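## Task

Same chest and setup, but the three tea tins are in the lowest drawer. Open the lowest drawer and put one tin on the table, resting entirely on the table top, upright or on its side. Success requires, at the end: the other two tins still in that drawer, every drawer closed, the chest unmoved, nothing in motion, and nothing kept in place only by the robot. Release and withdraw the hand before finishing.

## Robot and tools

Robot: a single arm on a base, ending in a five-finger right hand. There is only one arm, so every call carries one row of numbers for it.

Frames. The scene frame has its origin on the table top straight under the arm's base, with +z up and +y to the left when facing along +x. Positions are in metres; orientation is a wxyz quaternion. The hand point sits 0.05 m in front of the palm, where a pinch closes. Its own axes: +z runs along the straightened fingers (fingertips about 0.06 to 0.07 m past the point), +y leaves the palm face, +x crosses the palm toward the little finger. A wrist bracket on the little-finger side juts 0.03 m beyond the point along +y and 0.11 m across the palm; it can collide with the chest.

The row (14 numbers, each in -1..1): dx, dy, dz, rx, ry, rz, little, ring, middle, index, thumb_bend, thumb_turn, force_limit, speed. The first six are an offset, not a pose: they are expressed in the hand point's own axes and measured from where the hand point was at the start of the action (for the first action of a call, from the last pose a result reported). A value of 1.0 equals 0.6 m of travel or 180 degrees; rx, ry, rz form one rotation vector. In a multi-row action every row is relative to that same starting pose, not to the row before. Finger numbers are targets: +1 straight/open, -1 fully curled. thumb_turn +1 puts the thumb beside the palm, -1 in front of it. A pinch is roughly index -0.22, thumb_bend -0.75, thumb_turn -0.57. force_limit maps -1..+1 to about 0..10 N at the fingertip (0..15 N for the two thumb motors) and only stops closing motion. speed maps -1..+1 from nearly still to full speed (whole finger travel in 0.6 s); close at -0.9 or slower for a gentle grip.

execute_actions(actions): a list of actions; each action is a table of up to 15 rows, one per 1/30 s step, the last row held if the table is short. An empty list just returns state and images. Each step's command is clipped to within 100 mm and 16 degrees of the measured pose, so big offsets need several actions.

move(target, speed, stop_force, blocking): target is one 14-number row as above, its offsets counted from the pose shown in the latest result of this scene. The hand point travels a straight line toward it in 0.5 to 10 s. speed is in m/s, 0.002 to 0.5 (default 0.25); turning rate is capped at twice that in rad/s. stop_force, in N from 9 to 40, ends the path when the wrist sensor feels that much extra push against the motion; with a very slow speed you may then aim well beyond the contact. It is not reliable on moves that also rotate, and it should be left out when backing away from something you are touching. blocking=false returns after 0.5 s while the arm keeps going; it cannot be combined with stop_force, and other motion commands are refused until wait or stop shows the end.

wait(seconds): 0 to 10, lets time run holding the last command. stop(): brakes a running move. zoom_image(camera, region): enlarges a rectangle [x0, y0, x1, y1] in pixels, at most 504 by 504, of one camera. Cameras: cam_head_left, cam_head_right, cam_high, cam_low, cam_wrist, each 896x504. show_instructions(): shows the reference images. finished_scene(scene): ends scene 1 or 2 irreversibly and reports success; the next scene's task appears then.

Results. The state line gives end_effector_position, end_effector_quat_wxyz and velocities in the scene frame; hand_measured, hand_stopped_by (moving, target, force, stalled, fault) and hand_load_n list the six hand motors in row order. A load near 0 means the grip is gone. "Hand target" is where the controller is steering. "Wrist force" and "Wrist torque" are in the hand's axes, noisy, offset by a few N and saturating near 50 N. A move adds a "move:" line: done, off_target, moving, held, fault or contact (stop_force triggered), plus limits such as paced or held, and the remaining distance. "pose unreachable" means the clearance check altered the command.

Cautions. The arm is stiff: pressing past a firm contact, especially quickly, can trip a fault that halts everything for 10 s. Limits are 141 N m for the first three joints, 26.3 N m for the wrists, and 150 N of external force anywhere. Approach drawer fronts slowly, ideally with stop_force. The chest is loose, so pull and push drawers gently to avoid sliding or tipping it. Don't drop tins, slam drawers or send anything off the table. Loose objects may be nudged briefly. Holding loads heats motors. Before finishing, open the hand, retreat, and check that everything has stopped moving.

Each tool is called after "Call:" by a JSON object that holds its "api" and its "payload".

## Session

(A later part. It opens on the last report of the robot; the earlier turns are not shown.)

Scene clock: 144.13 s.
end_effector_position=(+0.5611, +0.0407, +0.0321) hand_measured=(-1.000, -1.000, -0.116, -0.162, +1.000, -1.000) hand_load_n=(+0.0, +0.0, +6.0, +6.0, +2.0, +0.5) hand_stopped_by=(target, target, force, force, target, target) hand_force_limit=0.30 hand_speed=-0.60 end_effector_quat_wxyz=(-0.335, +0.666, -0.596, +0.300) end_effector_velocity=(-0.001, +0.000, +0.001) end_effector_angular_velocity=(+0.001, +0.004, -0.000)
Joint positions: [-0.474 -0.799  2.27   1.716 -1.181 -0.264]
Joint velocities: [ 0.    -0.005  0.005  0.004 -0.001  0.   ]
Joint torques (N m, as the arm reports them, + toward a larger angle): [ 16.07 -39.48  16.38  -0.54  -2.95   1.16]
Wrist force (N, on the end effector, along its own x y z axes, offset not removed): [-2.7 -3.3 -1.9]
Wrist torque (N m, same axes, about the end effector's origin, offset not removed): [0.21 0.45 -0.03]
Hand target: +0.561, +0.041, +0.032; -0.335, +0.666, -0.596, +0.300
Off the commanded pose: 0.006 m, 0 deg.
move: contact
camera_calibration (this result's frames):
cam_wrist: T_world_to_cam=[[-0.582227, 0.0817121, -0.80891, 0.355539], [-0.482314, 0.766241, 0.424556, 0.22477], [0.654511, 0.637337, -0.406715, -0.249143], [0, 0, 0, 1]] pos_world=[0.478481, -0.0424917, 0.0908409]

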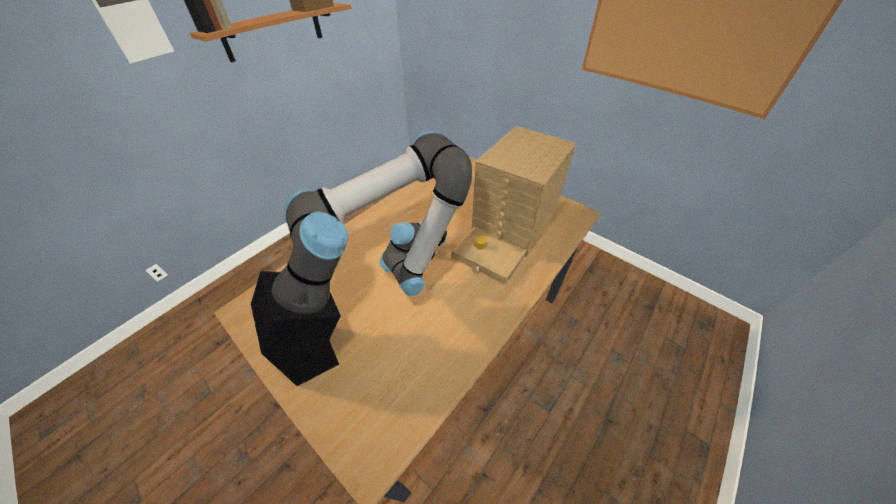

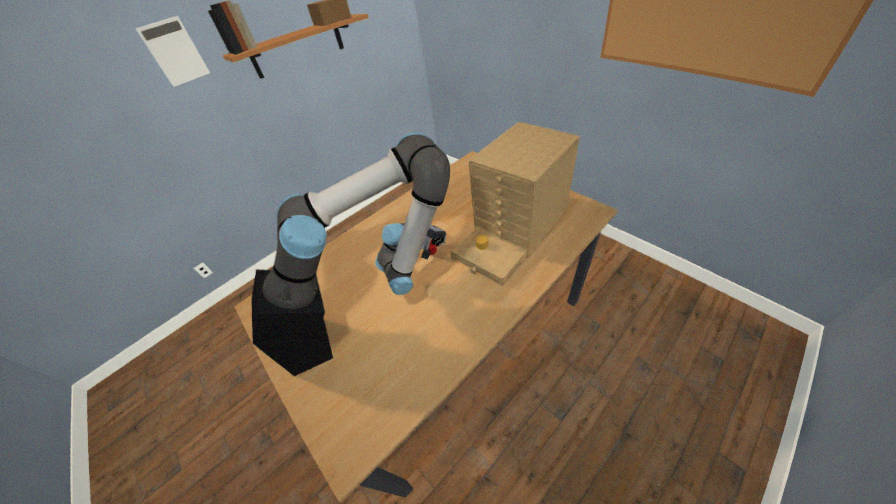

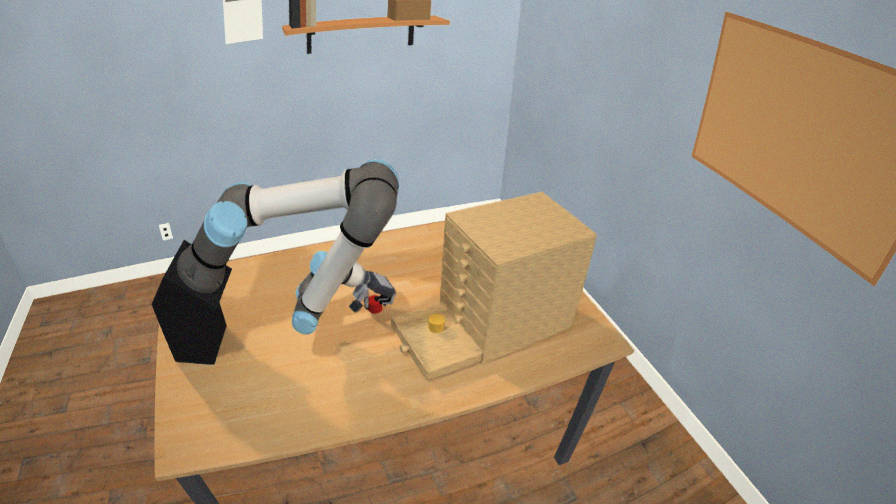

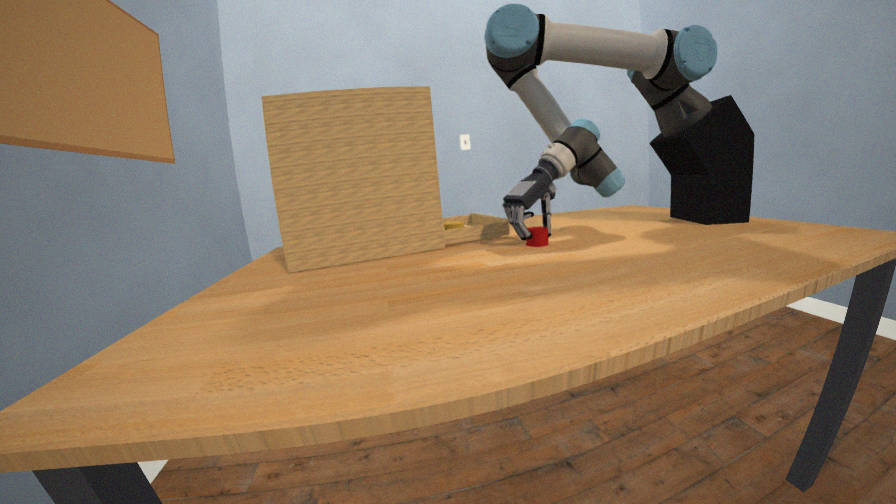

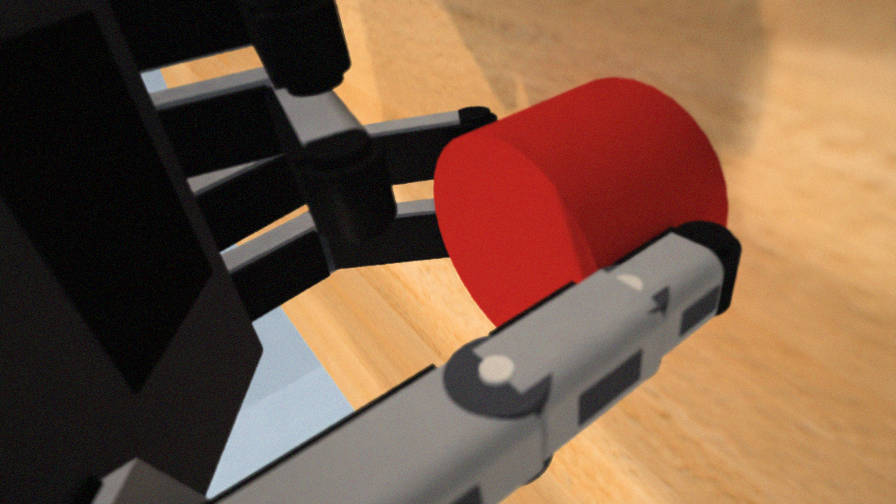

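Release, back off, lift.

Call:
{"api": "execute_actions", "payload": {"actions": [[[0,-0.001,-0.001,0,0,0,-1,-1,0.3,0.3,1,-1,0.3,-0.3]],[[0,0,0,0,0,0,-1,-1,0.3,0.3,1,-1,0.3,-0.3]],[[0,0.003,-0.004,0,0,0,-1,-1,0.3,0.3,1,-1,0.3,-0.3]]]}}

Call:
{"api": "move", "payload": {"target": [0,-0.108,-0.079,0,0,0,-1,-1,0.3,0.3,1,-1,0.3,-0.3], "speed": 0.05}}

Scene clock: 146.63 s.
end_effector_position=(+0.5581, +0.0404, +0.0329) hand_measured=(-1.000, -1.000, +0.300, +0.300, +1.000, -1.000) hand_load_n=(+0.0, +0.0, +0.0, +0.0, +0.0, +0.0) hand_stopped_by=(target, target, target, target, target, target) hand_force_limit=0.30 hand_speed=-0.30 end_effector_quat_wxyz=(-0.335, +0.666, -0.596, +0.300) end_effector_velocity=(-0.001, -0.000, +0.000) end_effector_angular_velocity=(-0.000, +0.000, -0.001)
Joint positions: [-0.478 -0.797  2.277  1.706 -1.177 -0.264]
Joint velocities: [-0.001  0.001  0.002 -0.003  0.     0.   ]
Joint torques (N m, as the arm reports them, + toward a larger angle): [ -3.23 -25.19  18.09  -3.96   3.22  -1.96]
Wrist force (N, on the end effector, along its own x y z axes, offset not removed): [-1.7 1.3 1.1]
Wrist torque (N m, same axes, about the end effector's origin, offset not removed): [0.21 0.18 -0.03]
Hand target: +0.558, +0.040, +0.033; -0.335, +0.666, -0.596, +0.300
Off the commanded pose: 0.000 m, 0 deg.
camera_calibration (this result's frames):
cam_wrist: T_world_to_cam=[[-0.582193, 0.0817063, -0.808935, 0.354479], [-0.482336, 0.766241, 0.424532, 0.223237], [0.654526, 0.637338, -0.40669, -0.246633], [0, 0, 0, 1]] pos_world=[0.475478, -0.0428276, 0.0916759]

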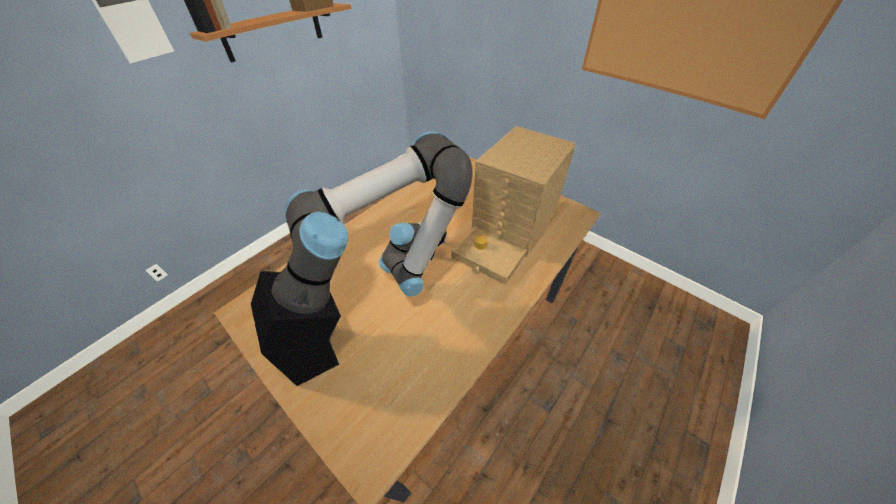

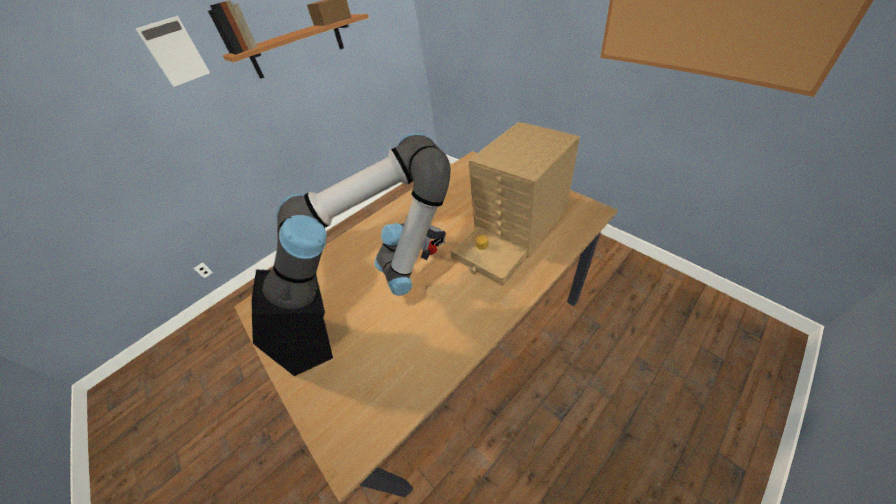

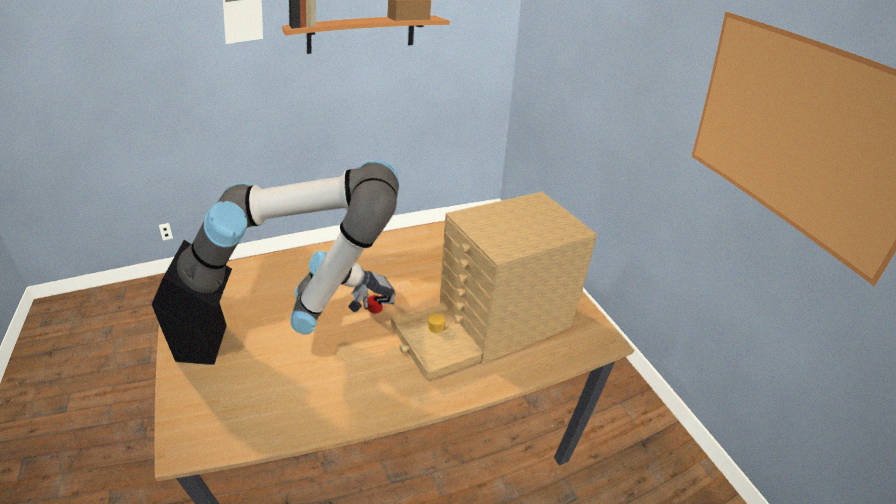

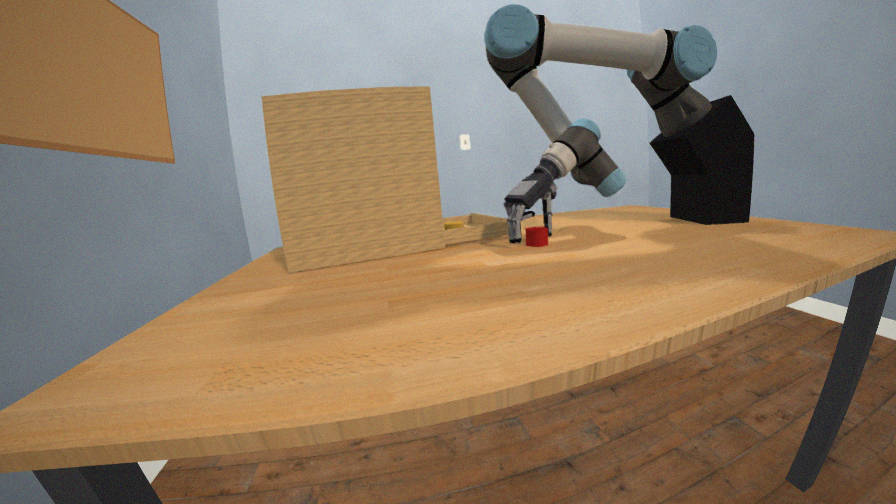

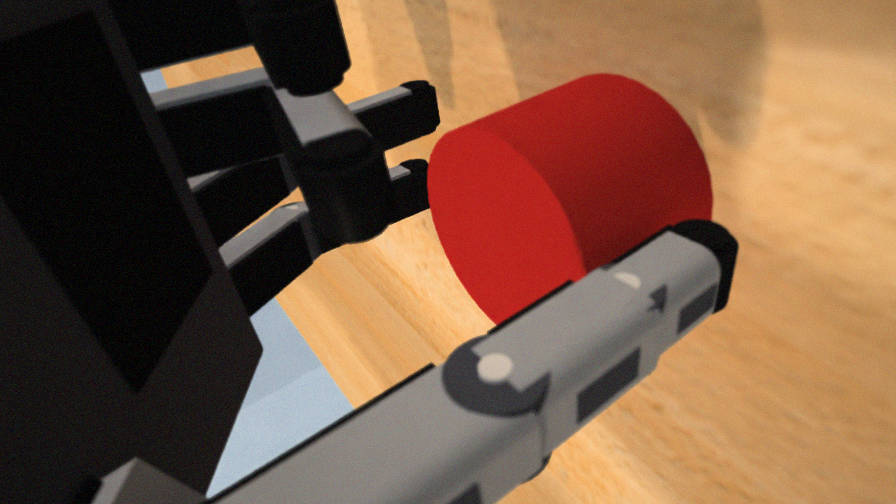

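Scene clock: 148.67 s.
end_effector_position=(+0.5587, +0.0402, +0.1129) hand_measured=(-1.000, -1.000, +0.300, +0.300, +1.000, -1.000) hand_load_n=(+0.0, +0.0, +0.0, +0.0, +0.0, +0.0) hand_stopped_by=(target, target, target, target, target, target) hand_force_limit=0.30 hand_speed=-0.30 end_effector_quat_wxyz=(-0.335, +0.665, -0.596, +0.300) end_effector_velocity=(+0.001, -0.000, +0.003) end_effector_angular_velocity=(+0.000, -0.001, +0.001)
Joint positions: [-0.487 -1.031  2.434  1.785 -1.168 -0.264]
Joint velocities: [-0.001 -0.01   0.004  0.005  0.002 -0.   ]
Joint torques (N m, as the arm reports them, + toward a larger angle): [ -3.05 -39.88  15.54  -1.15   3.23  -1.94]
Wrist force (N, on the end effector, along its own x y z axes, offset not removed): [-2.2 -0.4 1.7]
Wrist torque (N m, same axes, about the end effector's origin, offset not removed): [-0.07 0.34 -0.08]
Hand target: +0.559, +0.040, +0.113; -0.335, +0.666, -0.596, +0.300
Off the commanded pose: 0.000 m, 0 deg.
move: done
camera_calibration (this result's frames):
cam_wrist: T_world_to_cam=[[-0.582136, 0.0817201, -0.808974, 0.419553], [-0.482346, 0.766253, 0.424499, 0.189751], [0.654569, 0.637321, -0.406646, -0.214415], [0, 0, 0, 1]] pos_world=[0.476111, -0.0430318, 0.171667]

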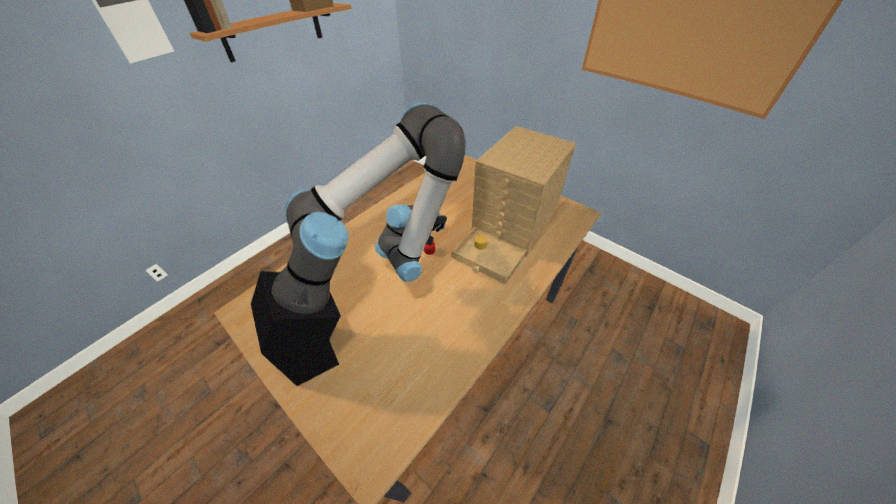

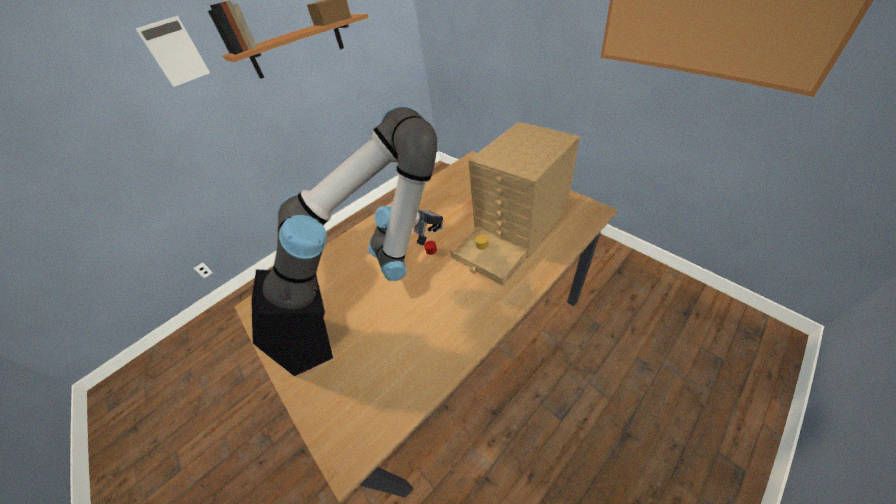

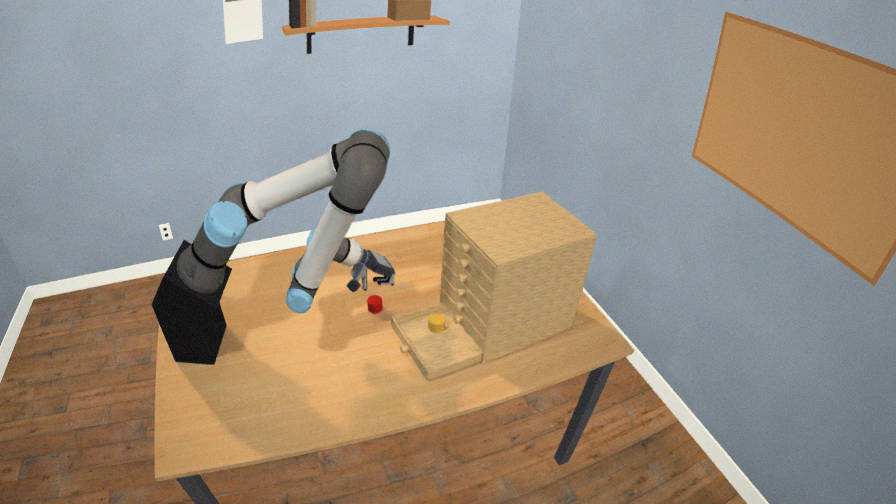

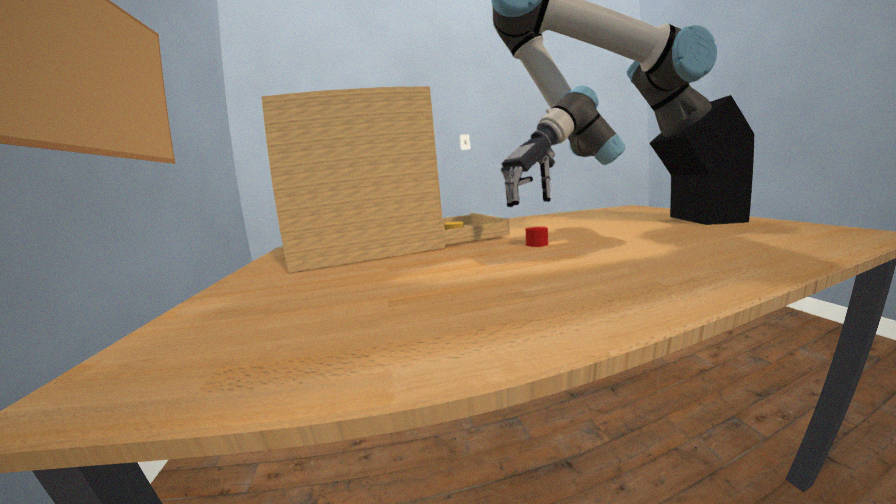

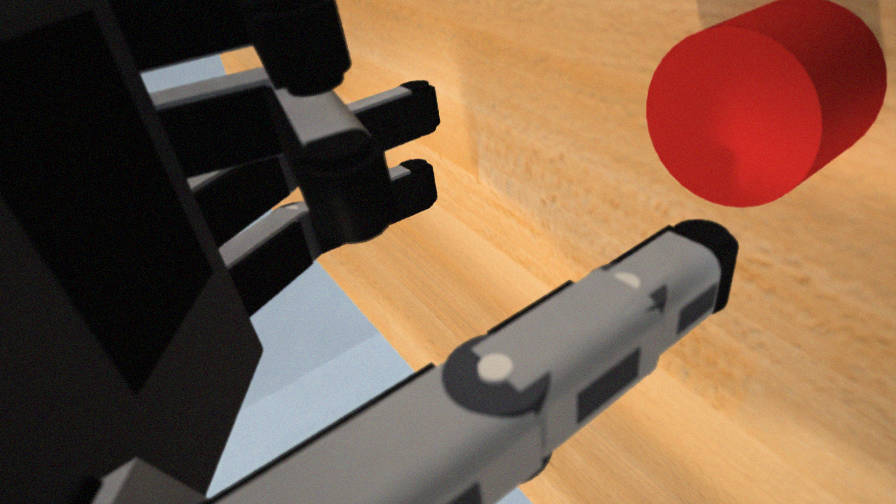

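Call:
{"api": "execute_actions", "payload": {"actions": []}}

Scene clock: 152.40 s.
end_effector_position=(+0.5587, +0.0402, +0.1133) hand_measured=(-1.000, -1.000, +0.300, +0.300, +1.000, -1.000) hand_load_n=(+0.0, +0.0, +0.0, +0.0, +0.0, +0.0) hand_stopped_by=(target, target, target, target, target, target) hand_force_limit=0.30 hand_speed=-0.30 end_effector_quat_wxyz=(-0.335, +0.666, -0.596, +0.300) end_effector_velocity=(-0.000, +0.001, -0.000) end_effector_angular_velocity=(+0.002, +0.001, +0.001)
Joint positions: [-0.487 -1.033  2.434  1.785 -1.167 -0.265]
Joint velocities: [ 0.001  0.    -0.     0.002  0.001  0.   ]
Joint torques (N m, as the arm reports them, + toward a larger angle): [ -3.5  -39.96  16.42  -1.33   3.24  -2.  ]
Wrist force (N, on the end effector, along its own x y z axes, offset not removed): [-1.0 1.8 1.4]
Wrist torque (N m, same axes, about the end effector's origin, offset not removed): [0.29 0.14 0.08]
Hand target: +0.559, +0.040, +0.113; -0.335, +0.666, -0.596, +0.300
Off the commanded pose: 0.000 m, 0 deg.
camera_calibration (this result's frames):
cam_wrist: T_world_to_cam=[[-0.582186, 0.0817101, -0.80894, 0.419847], [-0.482336, 0.766242, 0.42453, 0.189614], [0.654532, 0.637336, -0.406683, -0.214248], [0, 0, 0, 1]] pos_world=[0.476119, -0.0430483, 0.172003]

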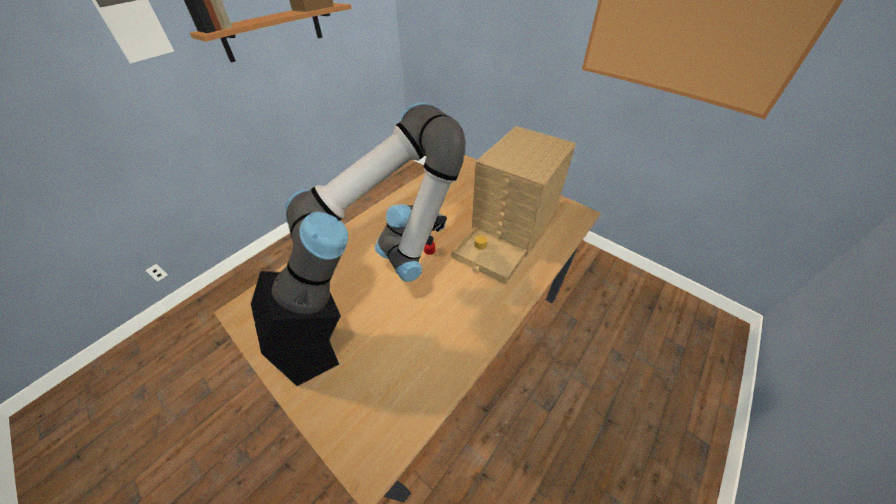

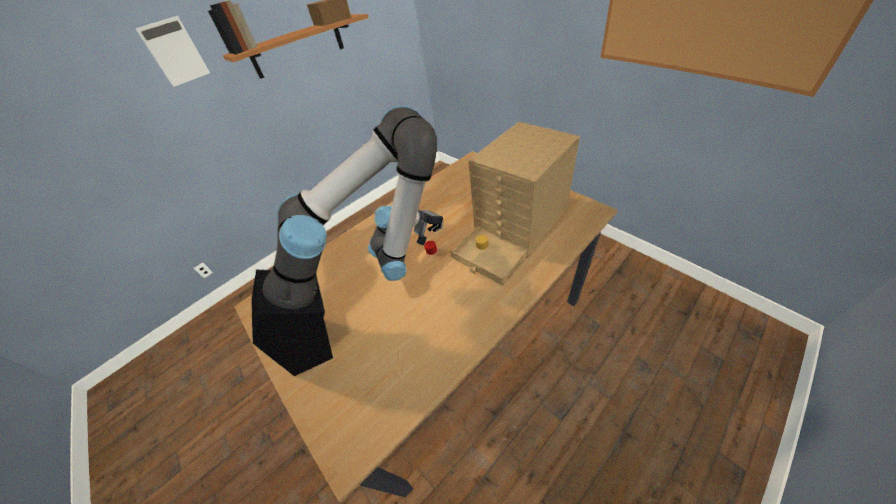

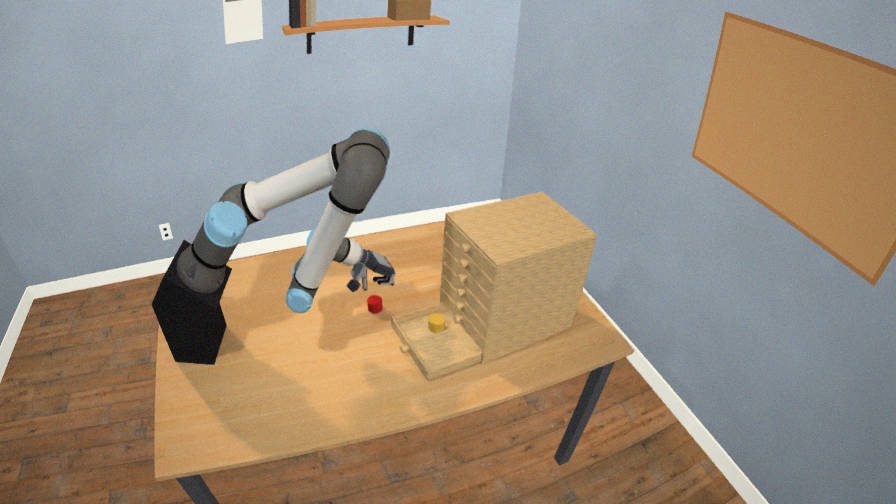

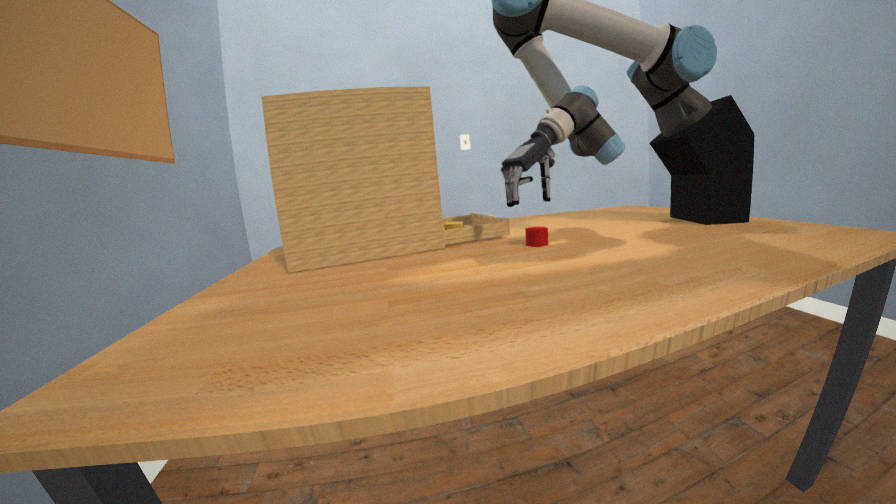

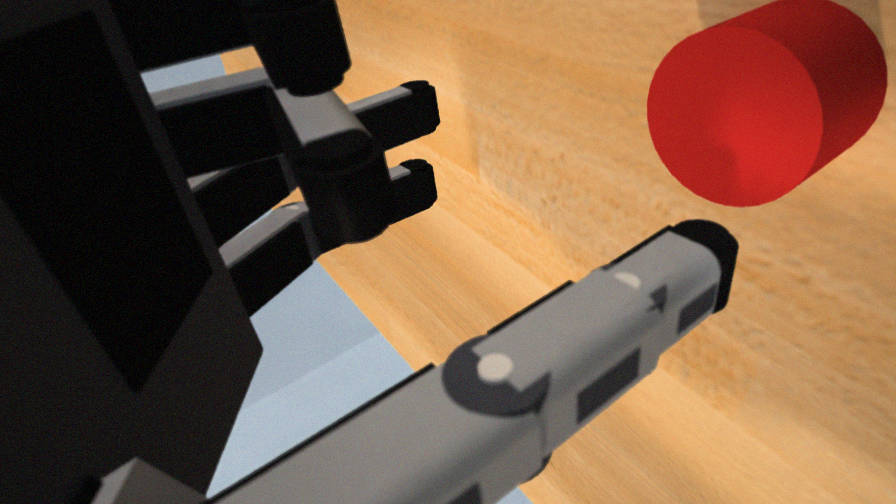

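Call:
{"api": "move", "payload": {"target": [0.447,0.094,-0.178,0,0,0,-1,-1,0.55,0.55,1,1,0.3,0.5], "speed": 0.2}}

Scene clock: 157.57 s.
end_effector_position=(+0.4695, -0.2397, +0.1309) hand_measured=(-1.000, -1.000, +0.550, +0.550, +1.000, +1.000) hand_load_n=(+0.0, +0.0, +0.0, +0.0, +0.0, +0.0) hand_stopped_by=(target, target, target, target, target, target) hand_force_limit=0.30 hand_speed=0.50 end_effector_quat_wxyz=(-0.335, +0.665, -0.596, +0.300) end_effector_velocity=(-0.001, -0.002, +0.000) end_effector_angular_velocity=(-0.000, +0.003, +0.003)
Joint positions: [-1.385 -1.078  2.404  1.969 -0.272 -0.394]
Joint velocities: [-0.004 -0.005  0.     0.022  0.005 -0.019]
Joint torques (N m, as the arm reports them, + toward a larger angle): [-18.21 -34.47  -5.76  -0.41   3.06  -1.94]
Wrist force (N, on the end effector, along its own x y z axes, offset not removed): [-1.7 0.5 -0.1]
Wrist torque (N m, same axes, about the end effector's origin, offset not removed): [0.13 0.28 0.03]
Hand target: +0.469, -0.240, +0.131; -0.335, +0.665, -0.596, +0.300
Off the commanded pose: 0.001 m, 0 deg.
move: done
camera_calibration (this result's frames):
cam_wrist: T_world_to_cam=[[-0.581688, 0.0820646, -0.809262, 0.404944], [-0.482168, 0.766473, 0.424303, 0.353555], [0.655098, 0.637012, -0.406279, 0.0293823], [0, 0, 0, 1]] pos_world=[0.386776, -0.322939, 0.189629]

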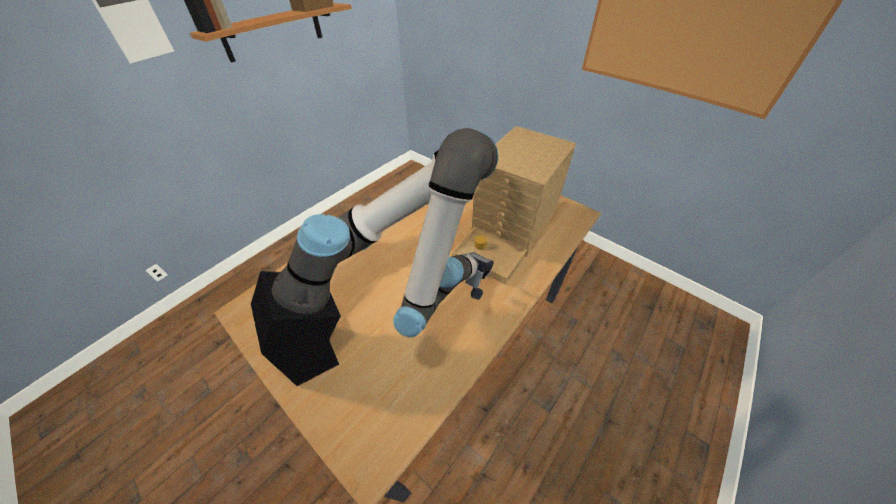

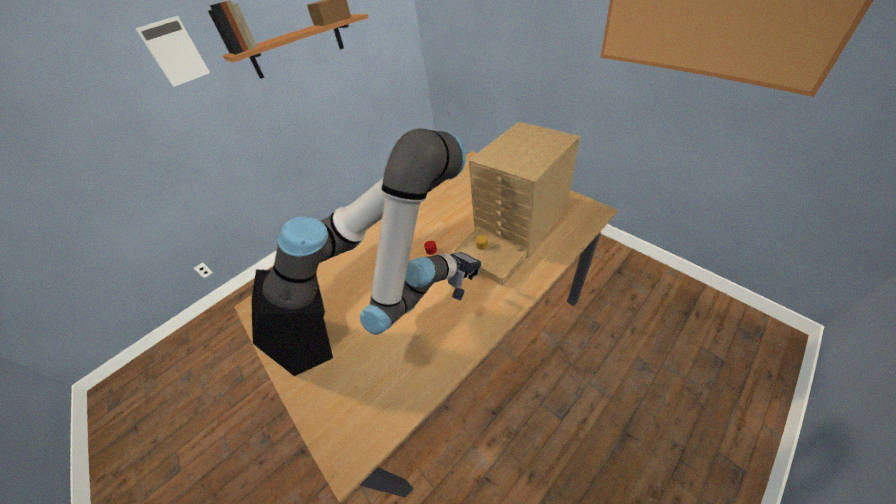

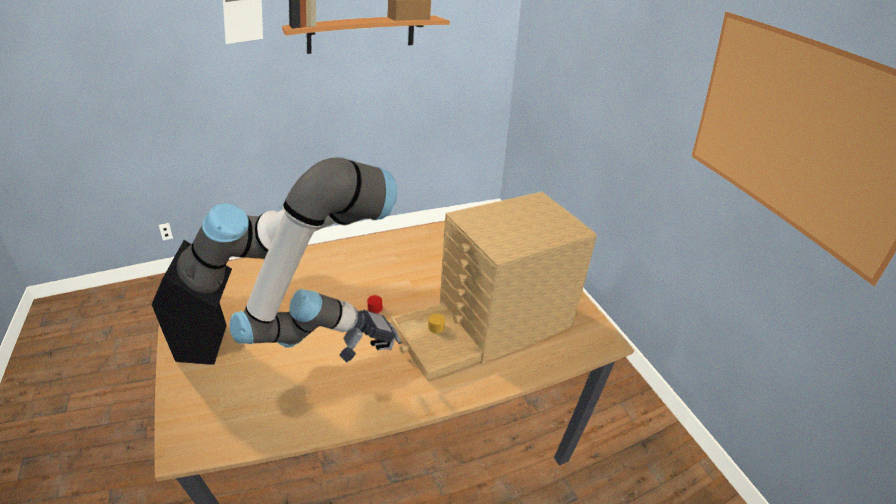

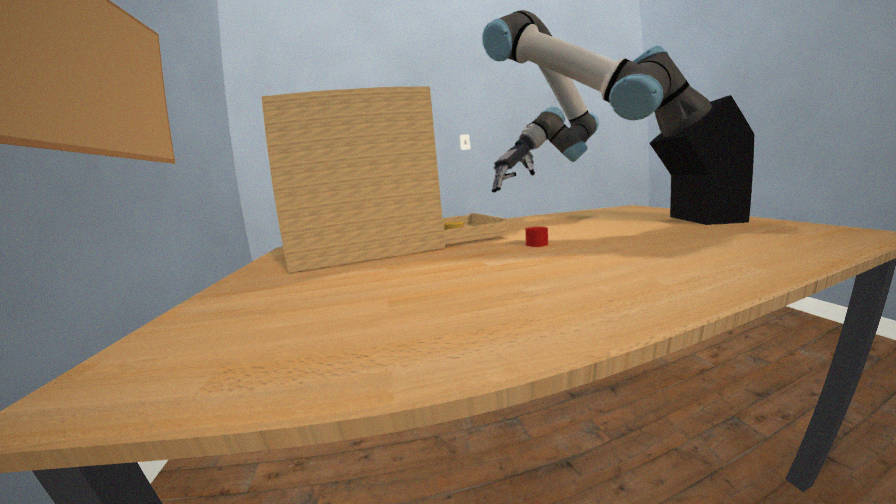

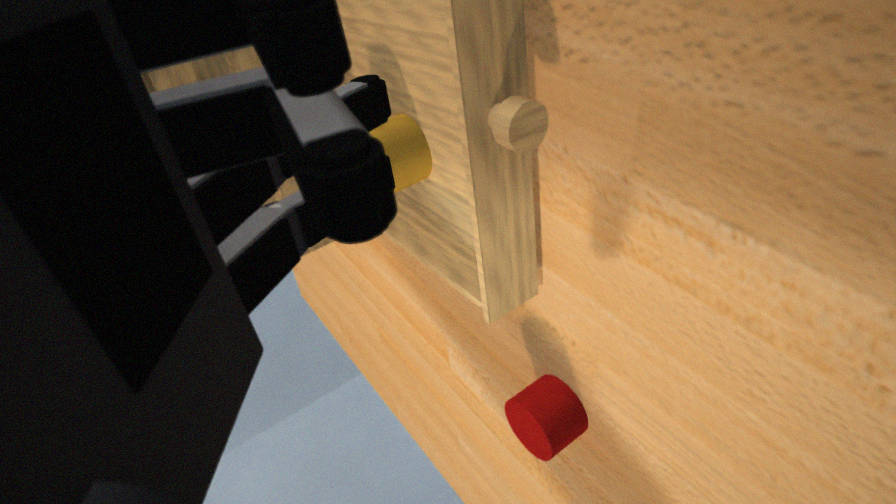

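Call:
{"api": "move", "payload": {"target": [0,0.115,0.084,0,0,0,-1,-1,0.55,0.55,1,1,0.3,0.5], "speed": 0.1}}

Call:
{"api": "zoom_image", "payload": {"camera": "cam_high", "region": [300,260,520,400]}}

Call:
{"api": "zoom_image", "payload": {"camera": "cam_low", "region": [420,130,640,260]}}

Scene clock: 160.30 s.
end_effector_position=(+0.4688, -0.2394, +0.0457) hand_measured=(-1.000, -1.000, +0.550, +0.550, +1.000, +1.000) hand_load_n=(+0.0, +0.0, +0.0, +0.0, +0.0, +0.0) hand_stopped_by=(target, target, target, target, target, target) hand_force_limit=0.30 hand_speed=0.50 end_effector_quat_wxyz=(-0.335, +0.665, -0.596, +0.300) end_effector_velocity=(+0.000, -0.000, -0.003) end_effector_angular_velocity=(+0.001, -0.001, -0.001)
Joint positions: [-1.267 -0.825  2.245  1.83  -0.39  -0.347]
Joint velocities: [ 0.003  0.007 -0.006 -0.003 -0.003  0.004]
Joint torques (N m, as the arm reports them, + toward a larger angle): [  4.77 -25.74  -1.75  -3.33  -2.69   1.18]
Wrist force (N, on the end effector, along its own x y z axes, offset not removed): [-1.1 1.9 -0.2]
Wrist torque (N m, same axes, about the end effector's origin, offset not removed): [0.40 0.22 0.10]
Hand target: +0.469, -0.239, +0.045; -0.335, +0.665, -0.596, +0.300
Off the commanded pose: 0.000 m, 0 deg.
move: done
camera_calibration (this result's frames):
cam_wrist: T_world_to_cam=[[-0.581767, 0.0820138, -0.80921, 0.335597], [-0.482176, 0.766452, 0.424332, 0.38916], [0.655022, 0.637044, -0.406352, -0.00499808], [0, 0, 0, 1]] pos_world=[0.386156, -0.322612, 0.104404]

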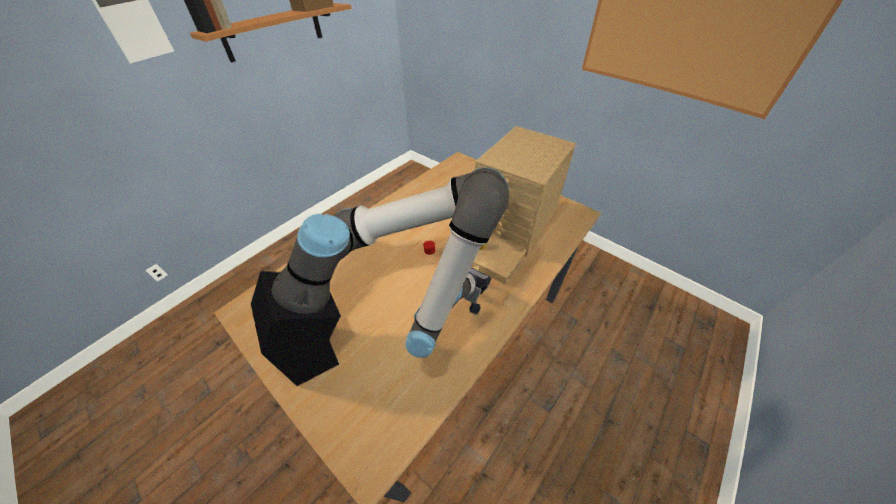

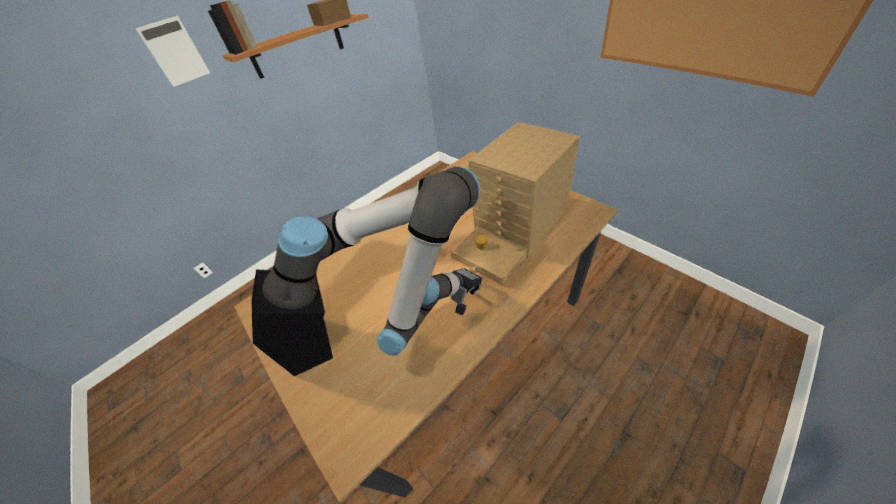

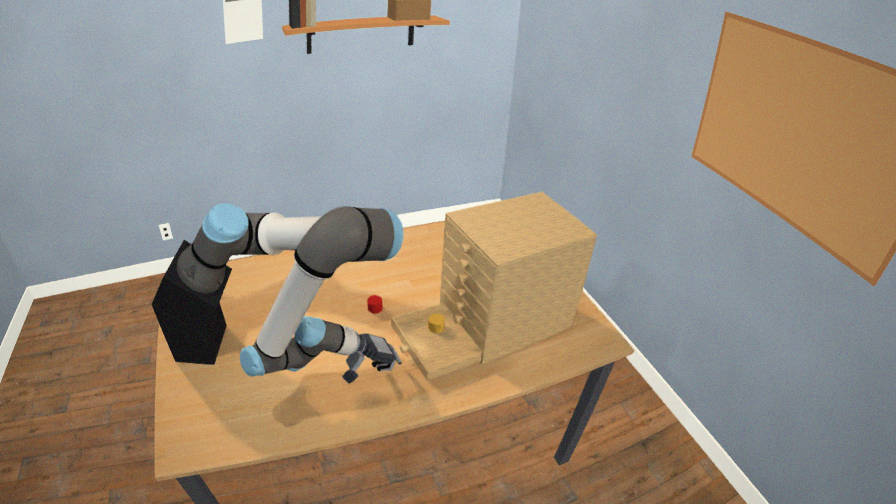

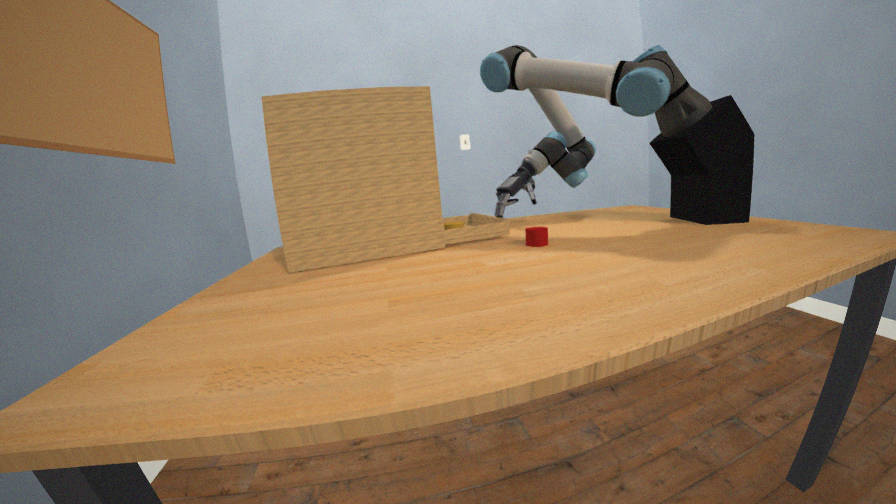

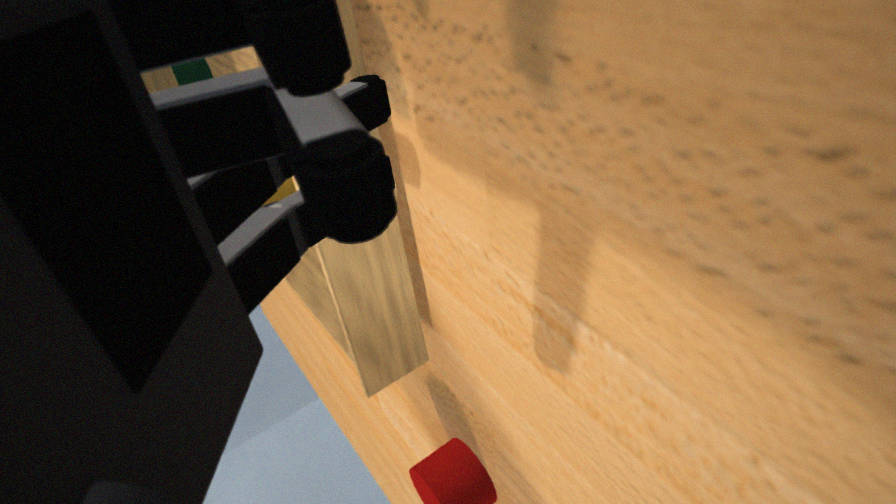

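Region (300, 260, 520, 400) of cam_high's 896x504 image, scaled by 2.291, with more detail than that image has; it fills the top 321 rows of this view, and the rest is white.

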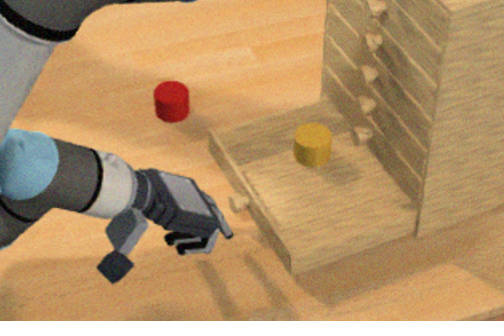

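Region (420, 130, 640, 260) of cam_low's 896x504 image, scaled by 2.291, with more detail than that image has; it fills the top 298 rows of this view, and the rest is white.

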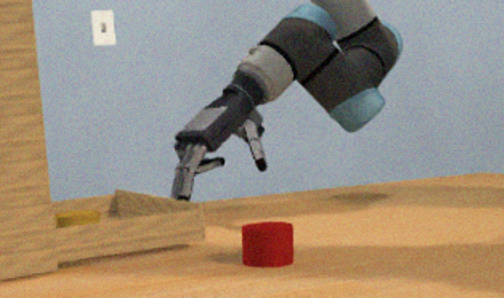

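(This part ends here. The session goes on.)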